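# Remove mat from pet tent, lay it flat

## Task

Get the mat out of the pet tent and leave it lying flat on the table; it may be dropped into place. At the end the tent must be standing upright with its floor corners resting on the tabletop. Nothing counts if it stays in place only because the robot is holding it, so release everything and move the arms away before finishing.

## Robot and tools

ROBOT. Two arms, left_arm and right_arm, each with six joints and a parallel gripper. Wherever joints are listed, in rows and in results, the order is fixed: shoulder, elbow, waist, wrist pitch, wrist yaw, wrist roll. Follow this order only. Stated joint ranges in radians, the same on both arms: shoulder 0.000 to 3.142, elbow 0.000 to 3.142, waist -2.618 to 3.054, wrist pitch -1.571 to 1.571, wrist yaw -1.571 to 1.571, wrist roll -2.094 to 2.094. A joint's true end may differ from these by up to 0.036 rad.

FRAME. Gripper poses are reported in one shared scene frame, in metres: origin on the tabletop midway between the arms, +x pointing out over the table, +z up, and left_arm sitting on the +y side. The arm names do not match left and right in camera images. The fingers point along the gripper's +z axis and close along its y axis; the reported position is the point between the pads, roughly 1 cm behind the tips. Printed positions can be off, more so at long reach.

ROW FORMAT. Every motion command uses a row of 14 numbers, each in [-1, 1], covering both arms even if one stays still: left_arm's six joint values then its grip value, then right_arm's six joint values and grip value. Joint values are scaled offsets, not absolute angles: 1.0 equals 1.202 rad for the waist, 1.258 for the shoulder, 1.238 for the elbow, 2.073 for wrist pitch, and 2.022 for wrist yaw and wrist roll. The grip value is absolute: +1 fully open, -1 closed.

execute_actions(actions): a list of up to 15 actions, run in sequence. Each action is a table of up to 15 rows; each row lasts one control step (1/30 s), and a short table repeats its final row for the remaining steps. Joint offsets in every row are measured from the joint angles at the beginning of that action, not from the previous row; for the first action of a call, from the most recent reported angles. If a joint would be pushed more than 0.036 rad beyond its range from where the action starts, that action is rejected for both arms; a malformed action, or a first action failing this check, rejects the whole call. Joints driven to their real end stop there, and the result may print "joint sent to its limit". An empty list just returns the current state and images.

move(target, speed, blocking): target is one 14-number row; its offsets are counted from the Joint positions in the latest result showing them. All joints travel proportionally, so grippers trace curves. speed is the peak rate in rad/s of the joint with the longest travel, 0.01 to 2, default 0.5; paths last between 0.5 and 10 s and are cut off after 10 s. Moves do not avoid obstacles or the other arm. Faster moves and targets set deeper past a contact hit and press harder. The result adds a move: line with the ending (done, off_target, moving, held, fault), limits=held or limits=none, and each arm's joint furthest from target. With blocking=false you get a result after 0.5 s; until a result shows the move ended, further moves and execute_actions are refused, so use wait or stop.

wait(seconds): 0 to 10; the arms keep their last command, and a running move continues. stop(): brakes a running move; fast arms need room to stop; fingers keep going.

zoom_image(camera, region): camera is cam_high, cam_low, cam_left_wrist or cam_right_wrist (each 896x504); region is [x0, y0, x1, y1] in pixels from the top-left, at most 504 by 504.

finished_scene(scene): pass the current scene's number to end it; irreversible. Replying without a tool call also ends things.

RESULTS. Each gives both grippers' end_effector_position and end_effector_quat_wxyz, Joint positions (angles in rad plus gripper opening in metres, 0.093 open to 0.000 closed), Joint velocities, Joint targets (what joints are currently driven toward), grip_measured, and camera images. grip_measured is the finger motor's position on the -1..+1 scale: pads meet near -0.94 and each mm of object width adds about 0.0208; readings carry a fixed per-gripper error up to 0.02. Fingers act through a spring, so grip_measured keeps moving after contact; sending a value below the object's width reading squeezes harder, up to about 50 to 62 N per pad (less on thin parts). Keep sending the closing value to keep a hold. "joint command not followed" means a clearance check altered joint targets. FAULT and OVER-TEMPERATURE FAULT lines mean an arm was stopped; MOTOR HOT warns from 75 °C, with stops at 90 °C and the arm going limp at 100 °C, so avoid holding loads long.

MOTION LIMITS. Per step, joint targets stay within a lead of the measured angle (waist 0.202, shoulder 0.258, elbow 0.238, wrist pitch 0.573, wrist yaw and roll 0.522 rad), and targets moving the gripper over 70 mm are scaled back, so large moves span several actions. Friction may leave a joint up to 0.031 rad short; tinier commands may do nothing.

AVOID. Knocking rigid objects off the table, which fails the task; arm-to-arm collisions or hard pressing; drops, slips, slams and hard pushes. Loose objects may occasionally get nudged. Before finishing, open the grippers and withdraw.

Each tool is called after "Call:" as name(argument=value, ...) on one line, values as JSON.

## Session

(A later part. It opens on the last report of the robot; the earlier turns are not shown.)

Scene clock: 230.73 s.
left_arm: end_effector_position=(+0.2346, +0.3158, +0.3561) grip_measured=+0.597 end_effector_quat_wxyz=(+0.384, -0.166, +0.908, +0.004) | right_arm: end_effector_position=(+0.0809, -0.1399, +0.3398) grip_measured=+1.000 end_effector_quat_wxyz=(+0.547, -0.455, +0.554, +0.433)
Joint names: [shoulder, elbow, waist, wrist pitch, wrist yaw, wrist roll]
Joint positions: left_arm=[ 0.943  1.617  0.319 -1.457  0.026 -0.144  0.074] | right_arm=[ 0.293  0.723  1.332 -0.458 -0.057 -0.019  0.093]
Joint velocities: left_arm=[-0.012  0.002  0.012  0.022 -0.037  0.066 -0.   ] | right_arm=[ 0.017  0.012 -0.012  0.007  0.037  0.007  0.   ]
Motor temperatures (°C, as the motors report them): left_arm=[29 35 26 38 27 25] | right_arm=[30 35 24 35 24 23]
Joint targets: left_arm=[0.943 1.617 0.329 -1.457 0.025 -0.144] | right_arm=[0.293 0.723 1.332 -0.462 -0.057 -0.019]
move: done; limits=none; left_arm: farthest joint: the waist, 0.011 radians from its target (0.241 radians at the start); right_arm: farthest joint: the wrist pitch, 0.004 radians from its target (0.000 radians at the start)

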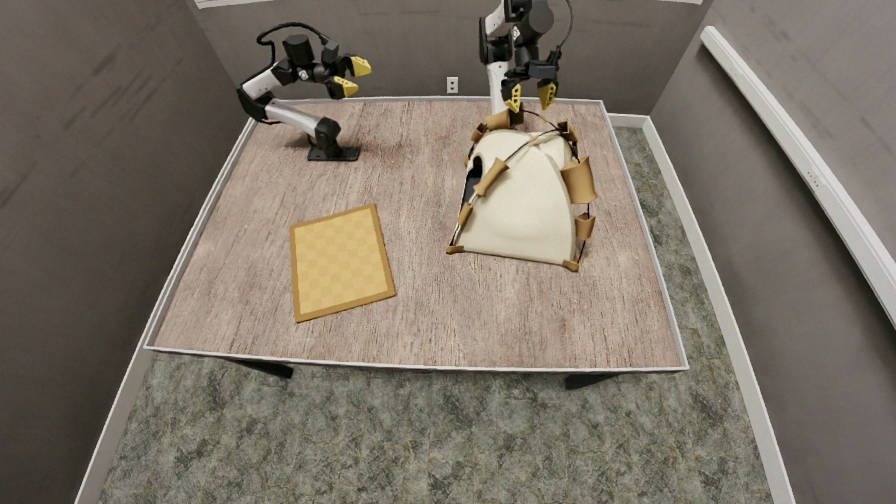

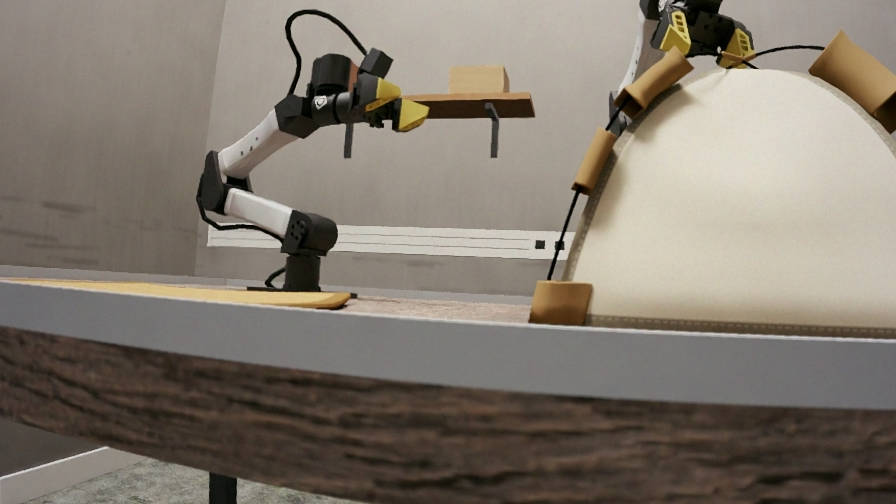

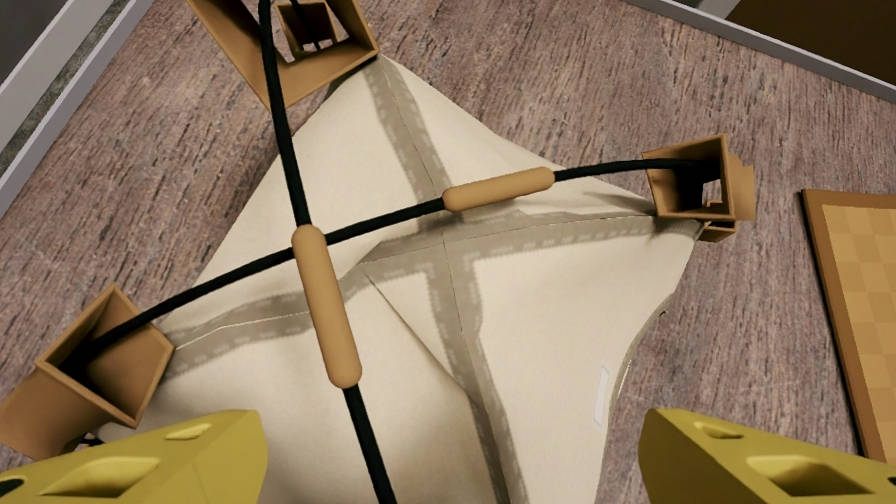

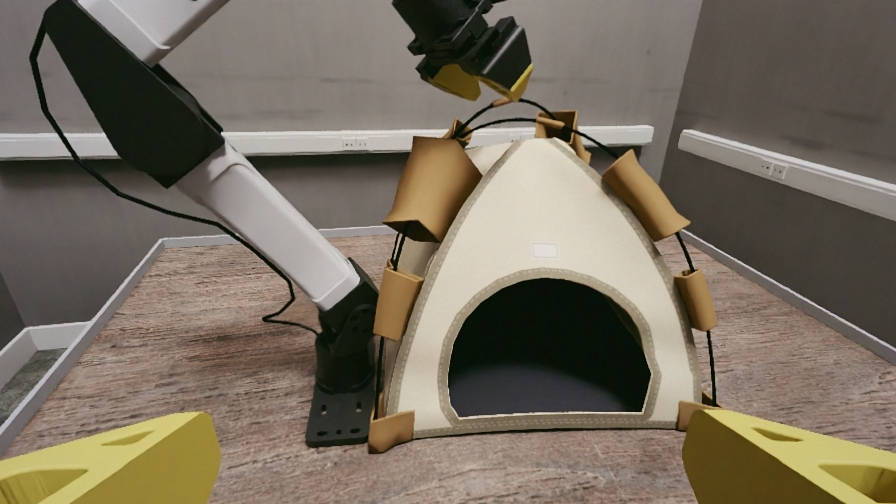

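Call:
move(target=[0.095,-0.046,0,-0.02,0,0,0.6,0,0,0,0,0,0,1], speed=0.2)

Call:
move(target=[0,0,0,0,0,0,-1,0,0,0,0,0,0,1])

Scene clock: 235.77 s.
left_arm: end_effector_position=(+0.2553, +0.3206, +0.3217) grip_measured=+0.597 end_effector_quat_wxyz=(+0.307, -0.172, +0.936, +0.001) | right_arm: end_effector_position=(+0.0809, -0.1399, +0.3408) grip_measured=+1.000 end_effector_quat_wxyz=(+0.548, -0.454, +0.552, +0.434)
Joint names: [shoulder, elbow, waist, wrist pitch, wrist yaw, wrist roll]
Joint positions: left_arm=[ 1.054  1.583  0.319 -1.478  0.026 -0.144  0.074] | right_arm=[ 0.293  0.723  1.332 -0.453 -0.057 -0.019  0.093]
Joint velocities: left_arm=[-0.007  0.012 -0.002  0.007  0.007  0.007 -0.   ] | right_arm=[ 0.007 -0.002 -0.012  0.007 -0.066  0.007  0.   ]
Motor temperatures (°C, as the motors report them): left_arm=[28 35 26 38 27 25] | right_arm=[30 35 24 35 24 23]
Joint targets: left_arm=[1.063 1.560 0.319 -1.499 0.026 -0.144] | right_arm=[0.293 0.723 1.332 -0.458 -0.057 -0.019]
move: off_target (left_arm); limits=none; left_arm: farthest joint: the elbow, 0.023 radians from its target (0.057 radians at the start); right_arm: farthest joint: the wrist pitch, 0.005 radians from its target (0.000 radians at the start)

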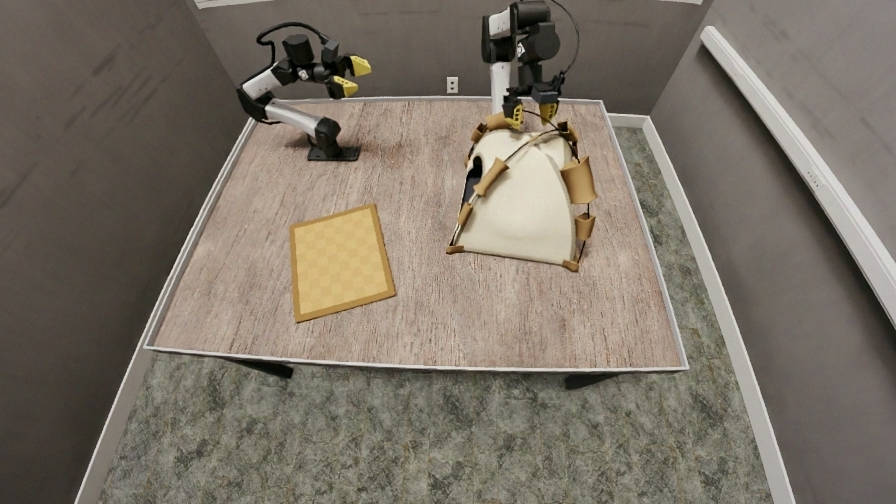

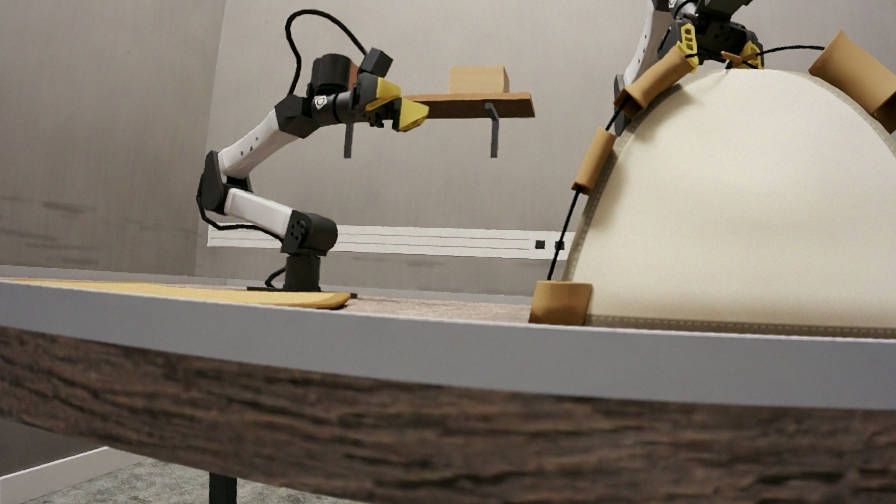

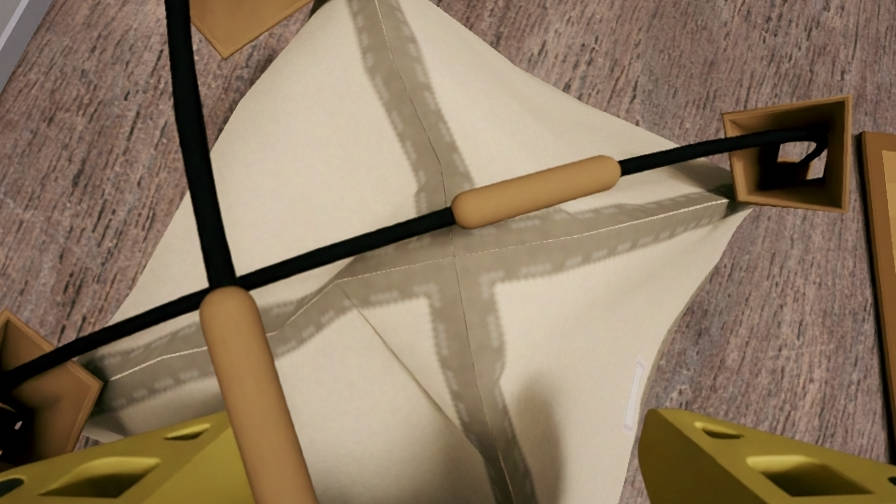

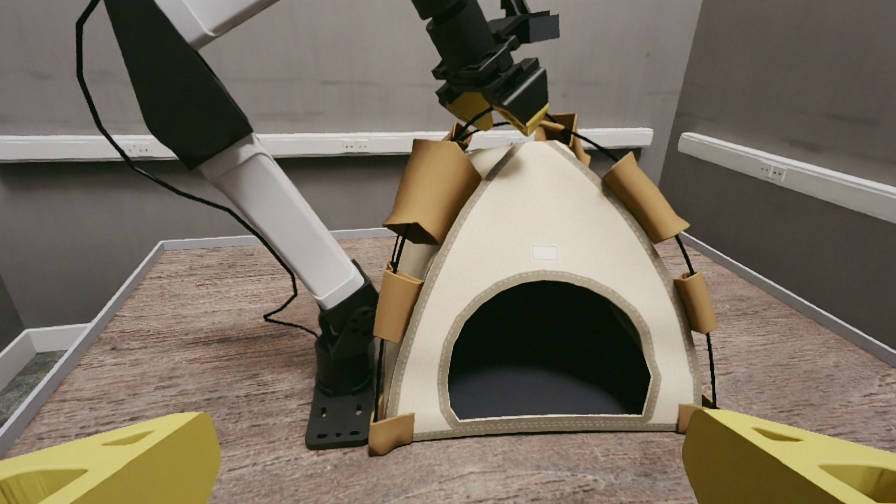

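Scene clock: 236.43 s.
left_arm: end_effector_position=(+0.2555, +0.3197, +0.3217) grip_measured=-1.000 end_effector_quat_wxyz=(+0.307, -0.176, +0.935, -0.004) | right_arm: end_effector_position=(+0.0809, -0.1398, +0.3418) grip_measured=+1.000 end_effector_quat_wxyz=(+0.549, -0.453, +0.551, +0.435)
Joint names: [shoulder, elbow, waist, wrist pitch, wrist yaw, wrist roll]
Joint positions: left_arm=[ 1.054  1.583  0.319 -1.478  0.031 -0.155  0.   ] | right_arm=[ 0.293  0.723  1.332 -0.449 -0.057 -0.019  0.093]
Joint velocities: left_arm=[ 0.002 -0.007  0.002  0.051 -0.022  0.081  0.   ] | right_arm=[ 0.007 -0.012  0.007 -0.022  0.081  0.037  0.   ]
Motor temperatures (°C, as the motors report them): left_arm=[28 35 26 38 27 25] | right_arm=[30 35 24 35 24 23]
Joint targets: left_arm=[1.054 1.583 0.319 -1.478 0.026 -0.144] | right_arm=[0.293 0.723 1.332 -0.453 -0.057 -0.019]
move: done; limits=none; left_arm: farthest joint: the wrist roll, 0.011 radians from its target (0.000 radians at the start); right_arm: farthest joint: the wrist pitch, 0.004 radians from its target (0.000 radians at the start)

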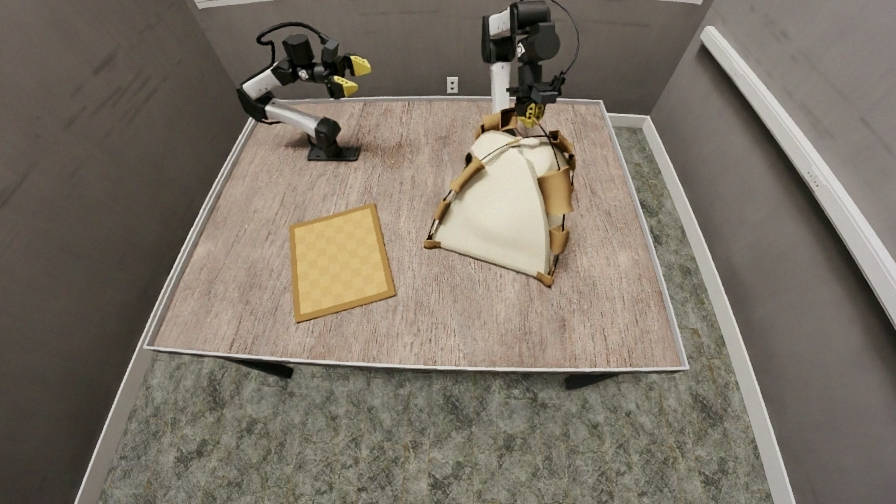

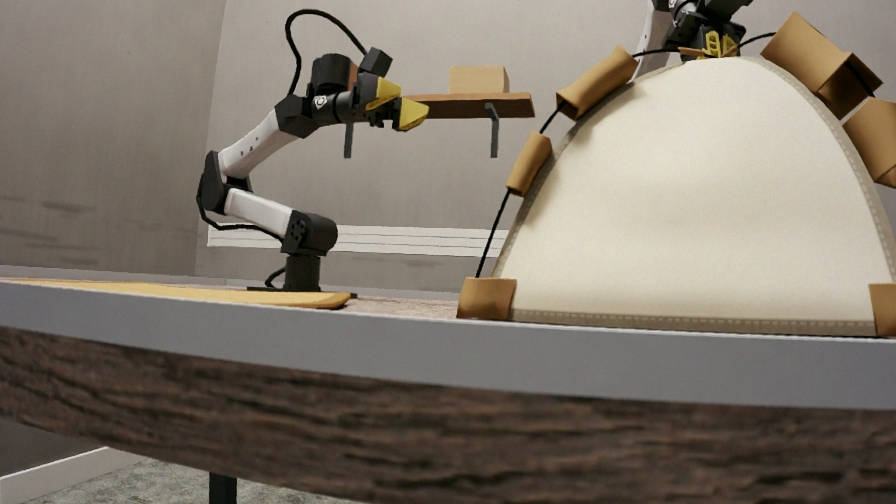

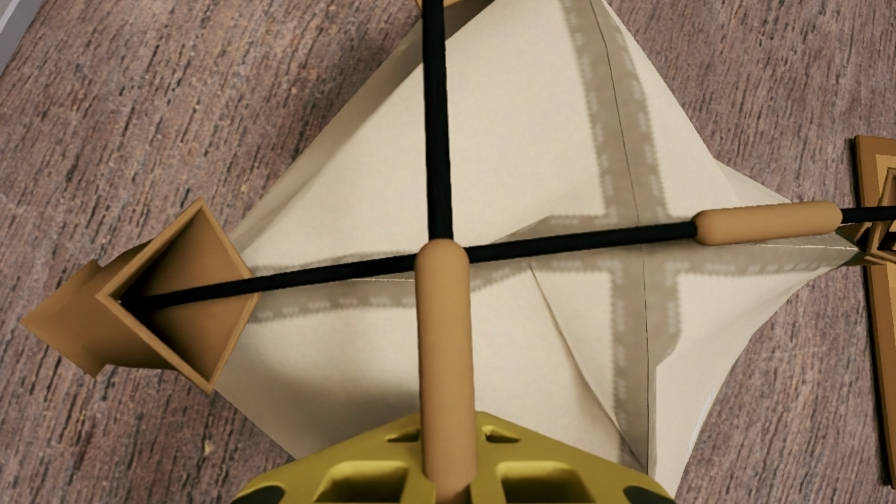

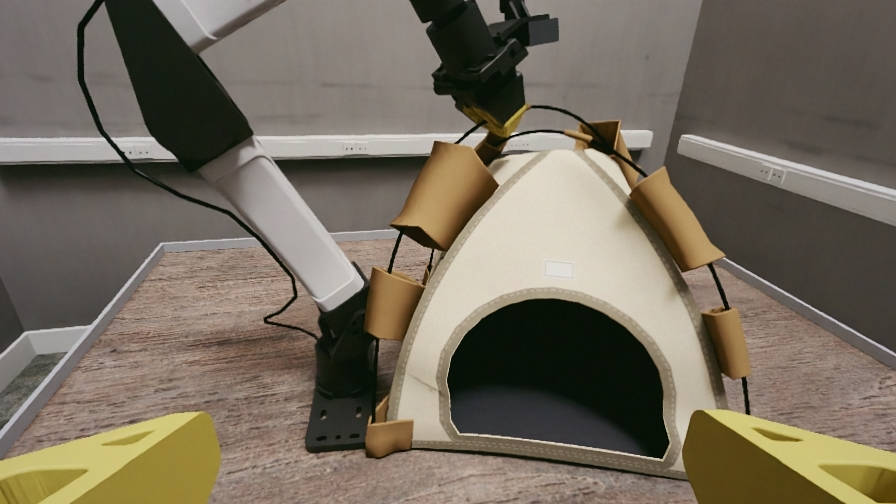

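Call:
move(target=[0.275,0.2,0,0.062,0,0,-1,0,0,0,0,0,0,1], speed=0.15)

Call:
move(target=[0,0,0,0,0,0,0.1,0,0,0,0,0,0,1])

Call:
move(target=[0,0.22,0,-0.06,0,0,0.1,0,0,0,0,0,0,1], speed=0.25)

Scene clock: 242.43 s.
left_arm: end_effector_position=(+0.3509, +0.3419, +0.3273) grip_measured=-1.000 end_effector_quat_wxyz=(+0.298, -0.179, +0.938, -0.004) | right_arm: end_effector_position=(+0.0809, -0.1398, +0.3429) grip_measured=+1.000 end_effector_quat_wxyz=(+0.550, -0.453, +0.550, +0.436)
Joint names: [shoulder, elbow, waist, wrist pitch, wrist yaw, wrist roll]
Joint positions: left_arm=[ 1.389  1.804  0.319 -1.382  0.031 -0.159  0.   ] | right_arm=[ 0.293  0.723  1.332 -0.445 -0.057 -0.019  0.093]
Joint velocities: left_arm=[-0.017 -0.002 -0.012 -0.037  0.007 -0.051  0.   ] | right_arm=[ 0.002 -0.017  0.007 -0.022 -0.051 -0.022  0.   ]
Motor temperatures (°C, as the motors report them): left_arm=[28 35 26 38 27 25] | right_arm=[30 35 24 36 24 23]
Joint targets: left_arm=[1.399 1.831 0.319 -1.349 0.031 -0.155] | right_arm=[0.293 0.723 1.332 -0.449 -0.057 -0.019]
move: off_target (left_arm); limits=none; left_arm: farthest joint: the wrist pitch, 0.033 radians from its target (0.128 radians at the start); right_arm: farthest joint: the wrist pitch, 0.004 radians from its target (0.000 radians at the start)

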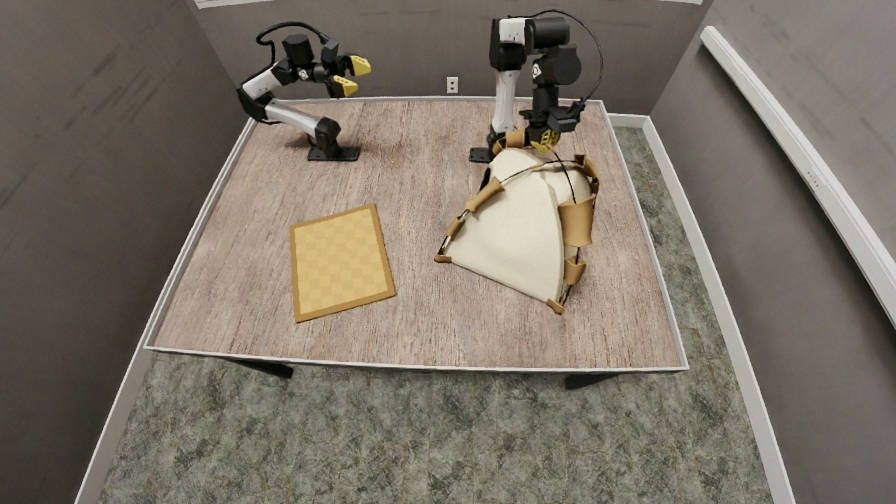

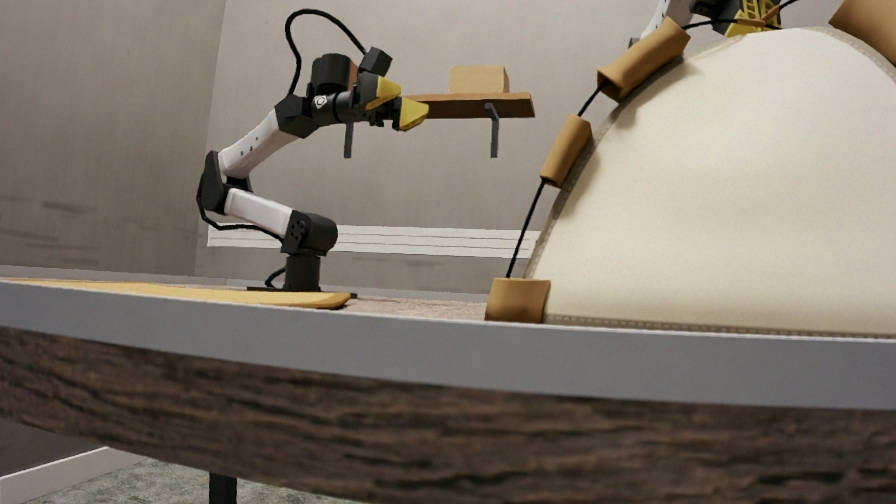

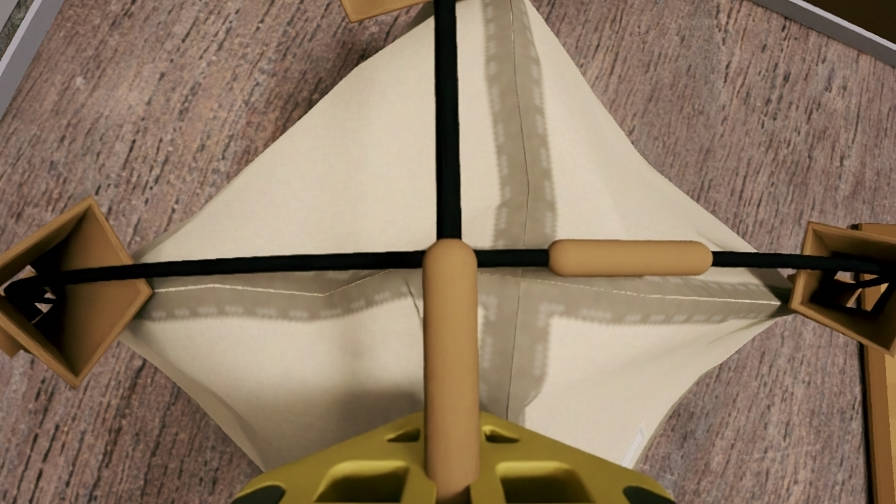

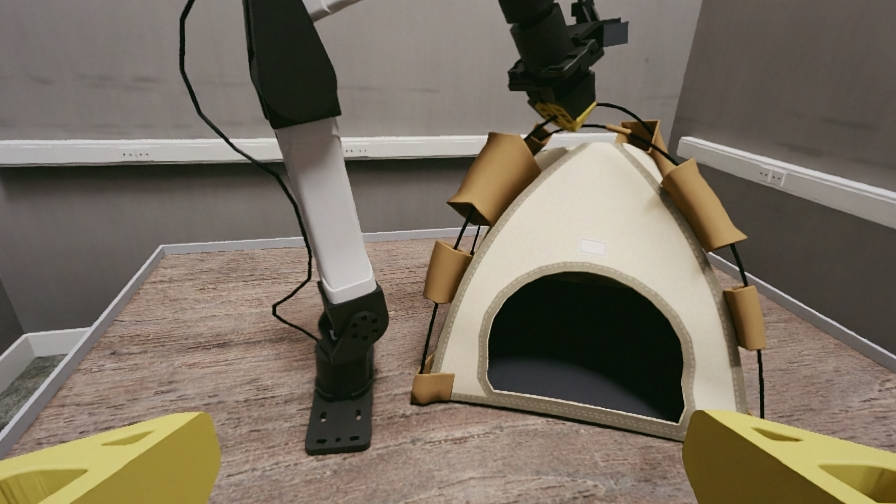

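Scene clock: 242.93 s.
left_arm: end_effector_position=(+0.3509, +0.3419, +0.3273) grip_measured=+0.097 end_effector_quat_wxyz=(+0.298, -0.179, +0.938, -0.004) | right_arm: end_effector_position=(+0.0809, -0.1398, +0.3439) grip_measured=+1.000 end_effector_quat_wxyz=(+0.551, -0.452, +0.549, +0.437)
Joint names: [shoulder, elbow, waist, wrist pitch, wrist yaw, wrist roll]
Joint positions: left_arm=[ 1.389  1.804  0.319 -1.382  0.031 -0.159  0.05 ] | right_arm=[ 0.293  0.723  1.332 -0.441 -0.057 -0.019  0.093]
Joint velocities: left_arm=[-0.002 -0.012 -0.007 -0.037 -0.037 -0.007 -0.001] | right_arm=[ 0.002  0.007 -0.007 -0.037  0.007 -0.022  0.   ]
Motor temperatures (°C, as the motors report them): left_arm=[28 35 26 38 27 25] | right_arm=[30 35 24 36 24 23]
Joint targets: left_arm=[1.389 1.804 0.319 -1.382 0.031 -0.159] | right_arm=[0.293 0.723 1.332 -0.445 -0.057 -0.019]
move: done; limits=none; left_arm: farthest joint: the waist, 0.000 radians from its target (0.000 radians at the start); right_arm: farthest joint: the wrist pitch, 0.004 radians from its target (0.000 radians at the start)

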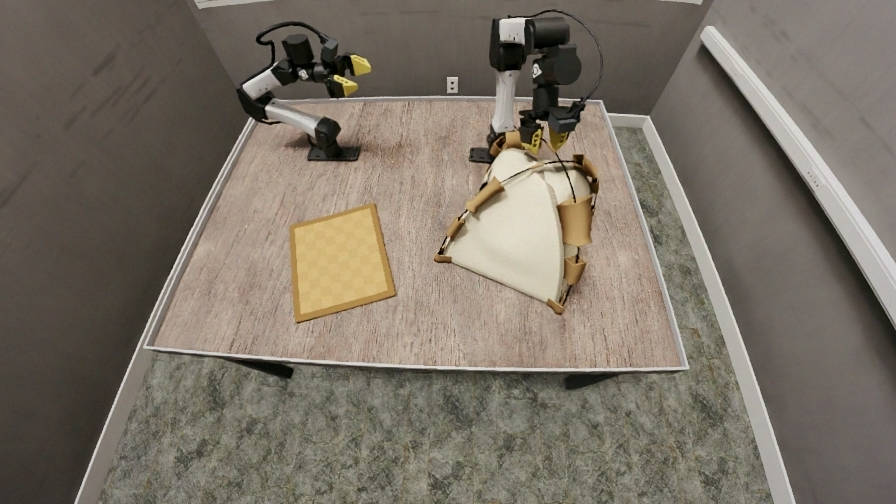

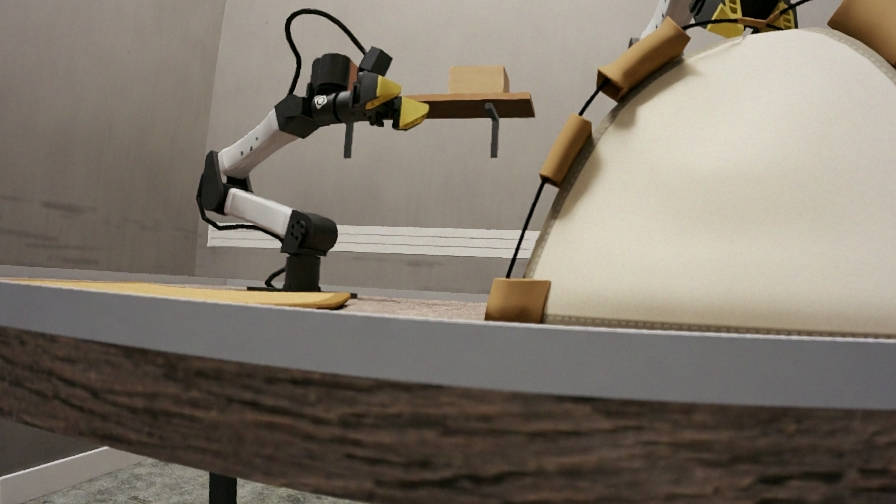

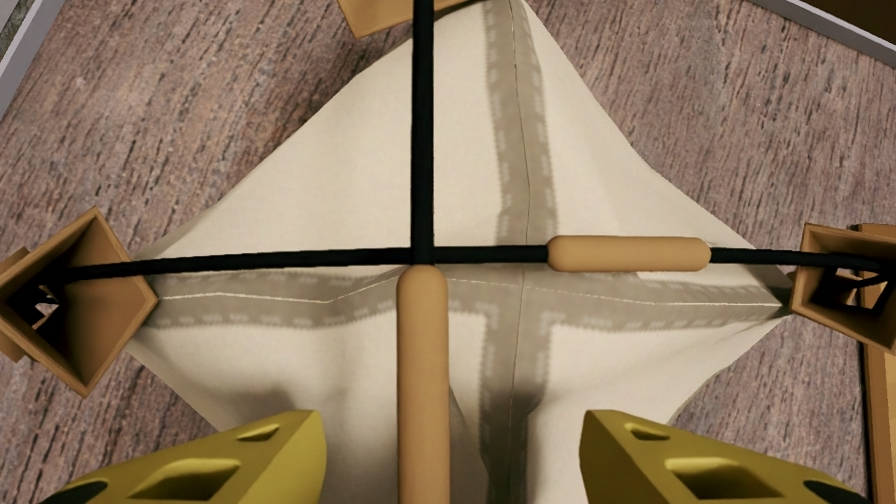

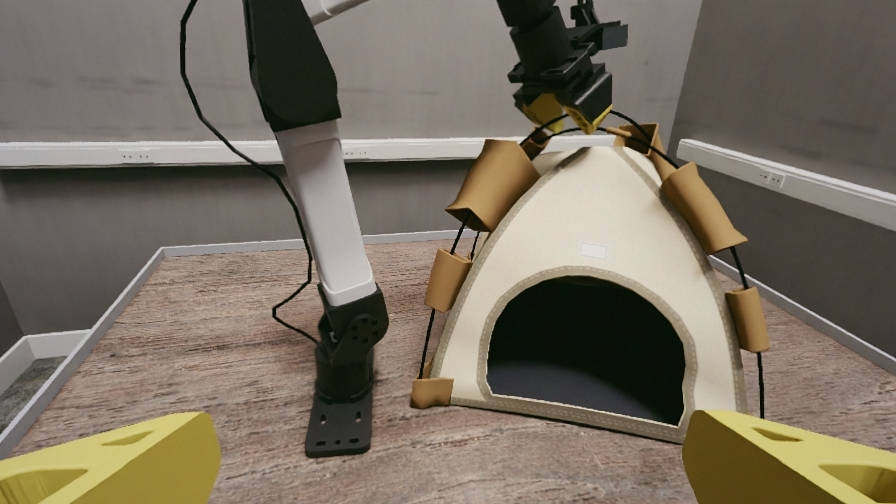

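Scene clock: 244.63 s.
left_arm: end_effector_position=(+0.3348, +0.3382, +0.3956) grip_measured=+0.097 end_effector_quat_wxyz=(+0.369, -0.173, +0.913, -0.001) | right_arm: end_effector_position=(+0.0809, -0.1398, +0.3449) grip_measured=+1.000 end_effector_quat_wxyz=(+0.553, -0.451, +0.548, +0.438)
Joint names: [shoulder, elbow, waist, wrist pitch, wrist yaw, wrist roll]
Joint positions: left_arm=[ 1.389  2.058  0.319 -1.485  0.031 -0.159  0.05 ] | right_arm=[ 0.293  0.723  1.332 -0.437 -0.057 -0.019  0.093]
Joint velocities: left_arm=[-0.002 -0.012  0.002 -0.066  0.037 -0.051  0.   ] | right_arm=[ 0.002 -0.002 -0.012 -0.051  0.007  0.037  0.   ]
Motor temperatures (°C, as the motors report them): left_arm=[28 35 26 38 27 25] | right_arm=[30 35 24 36 24 23]
Joint targets: left_arm=[1.389 2.076 0.319 -1.506 0.031 -0.159] | right_arm=[0.293 0.723 1.332 -0.441 -0.057 -0.019]
move: off_target (left_arm); limits=none; left_arm: farthest joint: the wrist pitch, 0.022 radians from its target (0.124 radians at the start); right_arm: farthest joint: the wrist pitch, 0.004 radians from its target (0.000 radians at the start)

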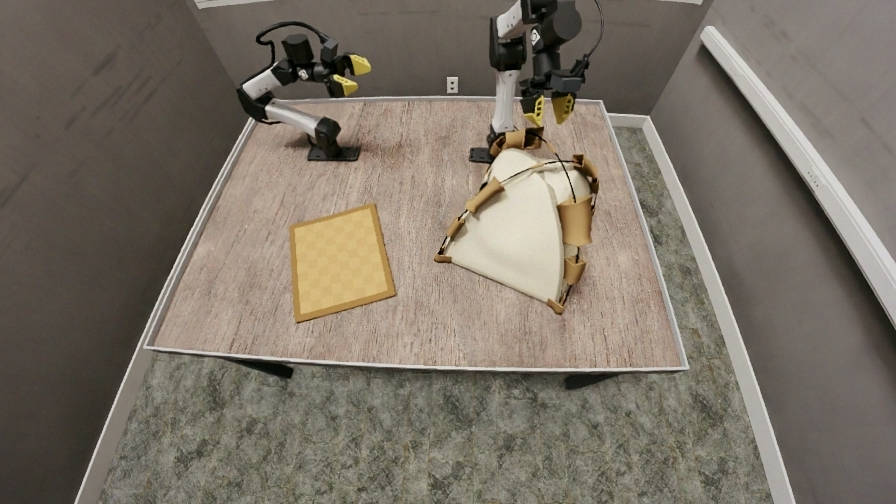

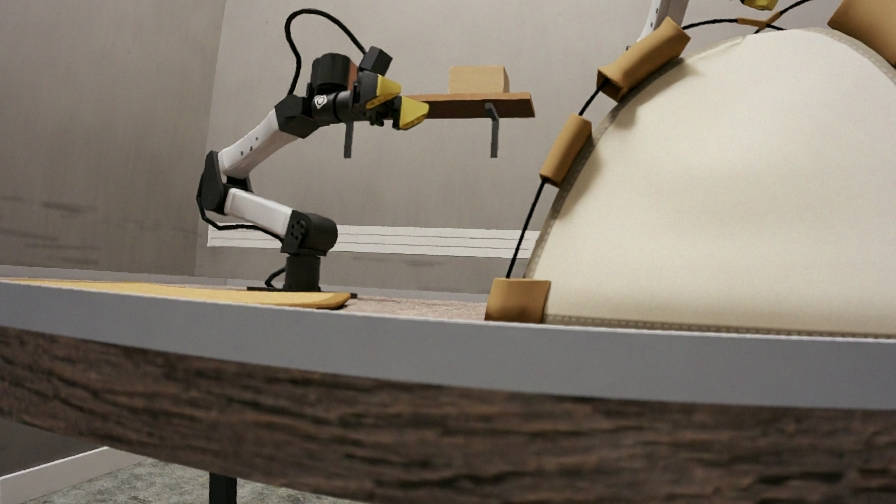

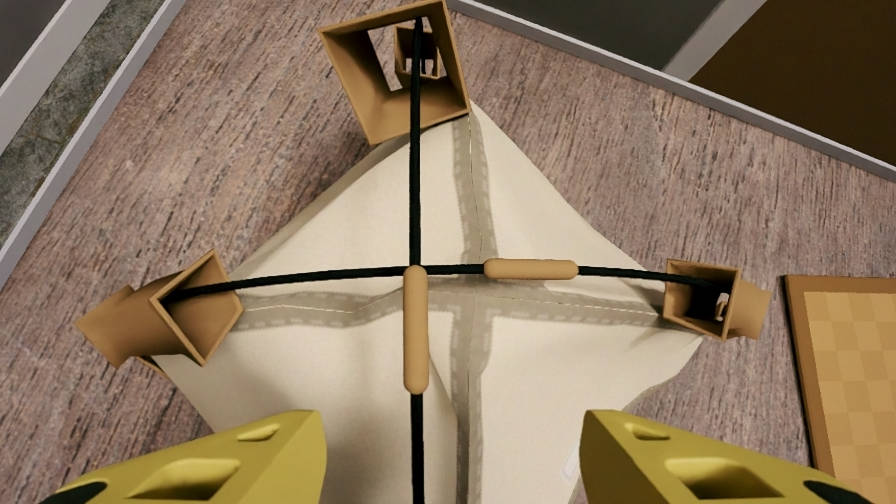

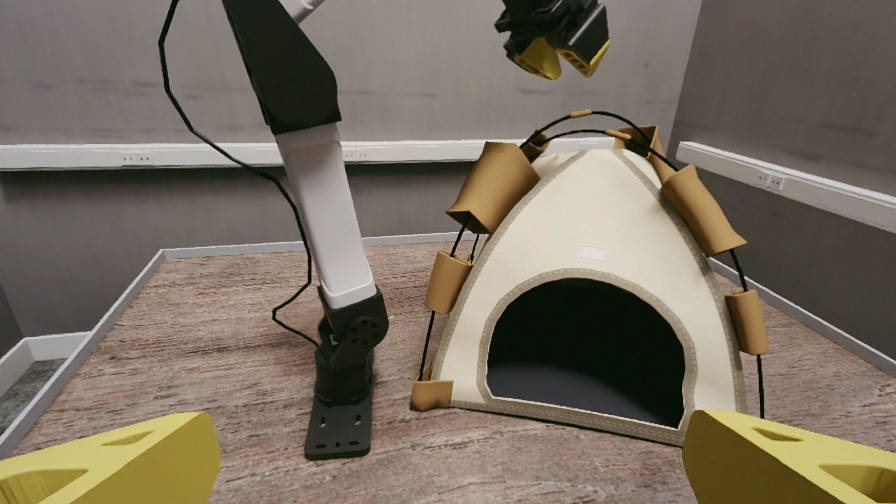

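Call:
move(target=[-0.7,-0.3,0,0,0,0,0.1,0,0,0,0,0,0,1])

Scene clock: 247.60 s.
left_arm: end_effector_position=(+0.1035, +0.2846, +0.4267) grip_measured=+0.097 end_effector_quat_wxyz=(+0.601, -0.144, +0.786, +0.009) | right_arm: end_effector_position=(+0.0809, -0.1398, +0.3458) grip_measured=+1.000 end_effector_quat_wxyz=(+0.554, -0.450, +0.547, +0.438)
Joint names: [shoulder, elbow, waist, wrist pitch, wrist yaw, wrist roll]
Joint positions: left_arm=[ 0.516  1.717  0.319 -1.481  0.031 -0.159  0.05 ] | right_arm=[ 0.293  0.723  1.332 -0.433 -0.057 -0.019  0.093]
Joint velocities: left_arm=[-0.002 -0.002 -0.002  0.051 -0.007 -0.051 -0.001] | right_arm=[-0.002  0.012 -0.012 -0.037  0.037 -0.125  0.   ]
Motor temperatures (°C, as the motors report them): left_arm=[28 35 26 38 27 25] | right_arm=[30 35 24 36 24 23]
Joint targets: left_arm=[0.508 1.686 0.319 -1.485 0.031 -0.159] | right_arm=[0.293 0.723 1.332 -0.437 -0.057 -0.019]
move: off_target (left_arm); limits=none; left_arm: farthest joint: the elbow, 0.030 radians from its target (0.371 radians at the start); right_arm: farthest joint: the wrist pitch, 0.004 radians from its target (0.000 radians at the start)

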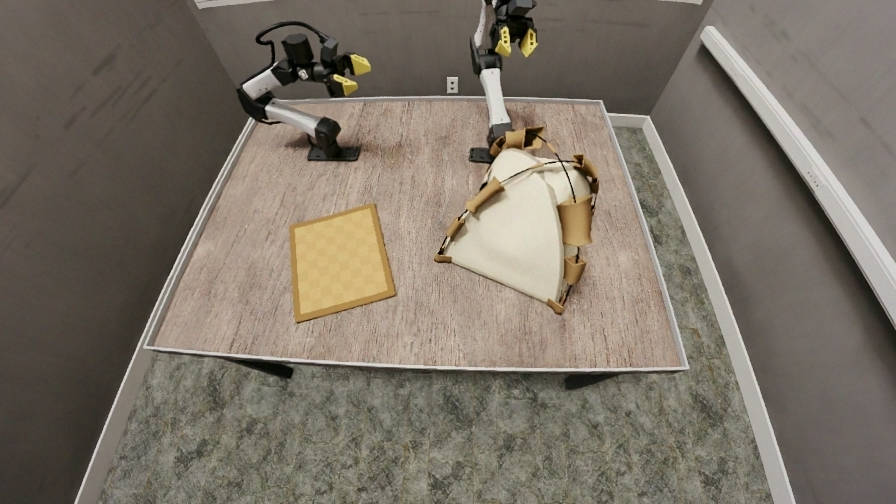

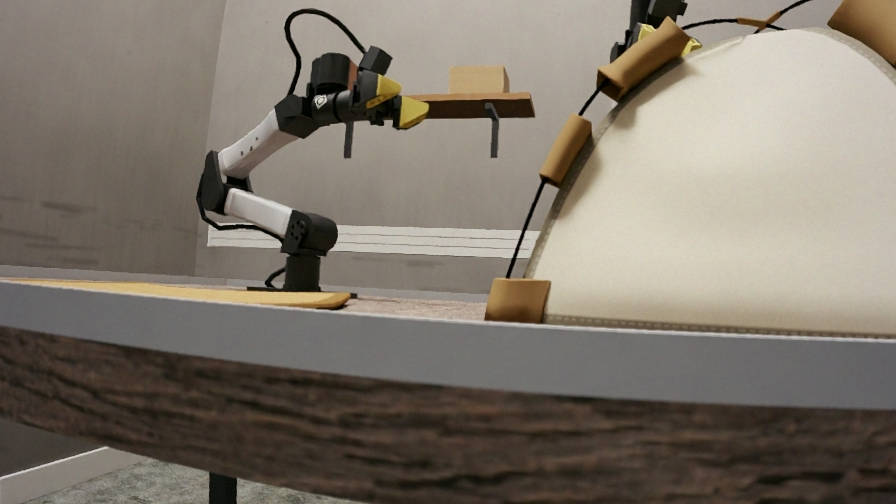

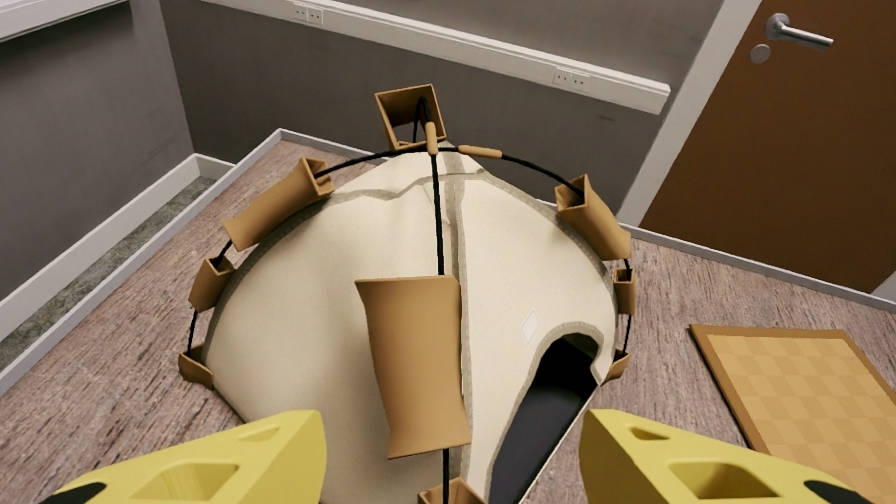

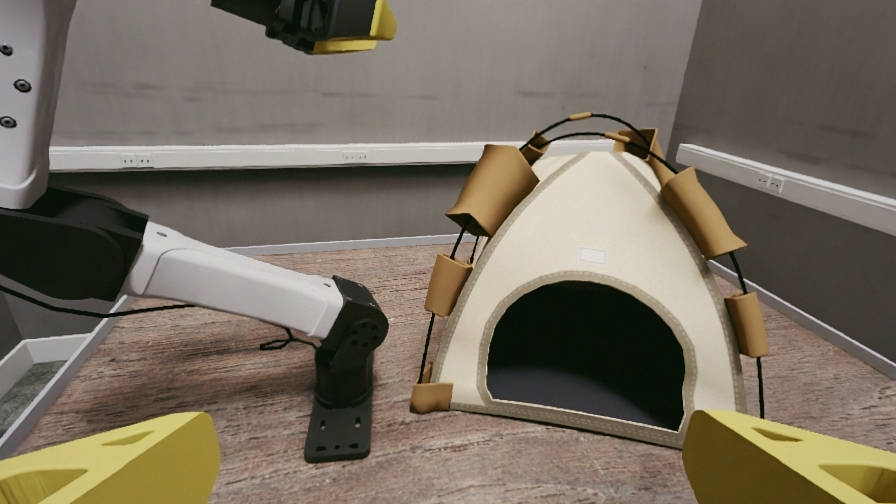

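Call:
finished_scene(scene=2)

The scene is finished: the task was done.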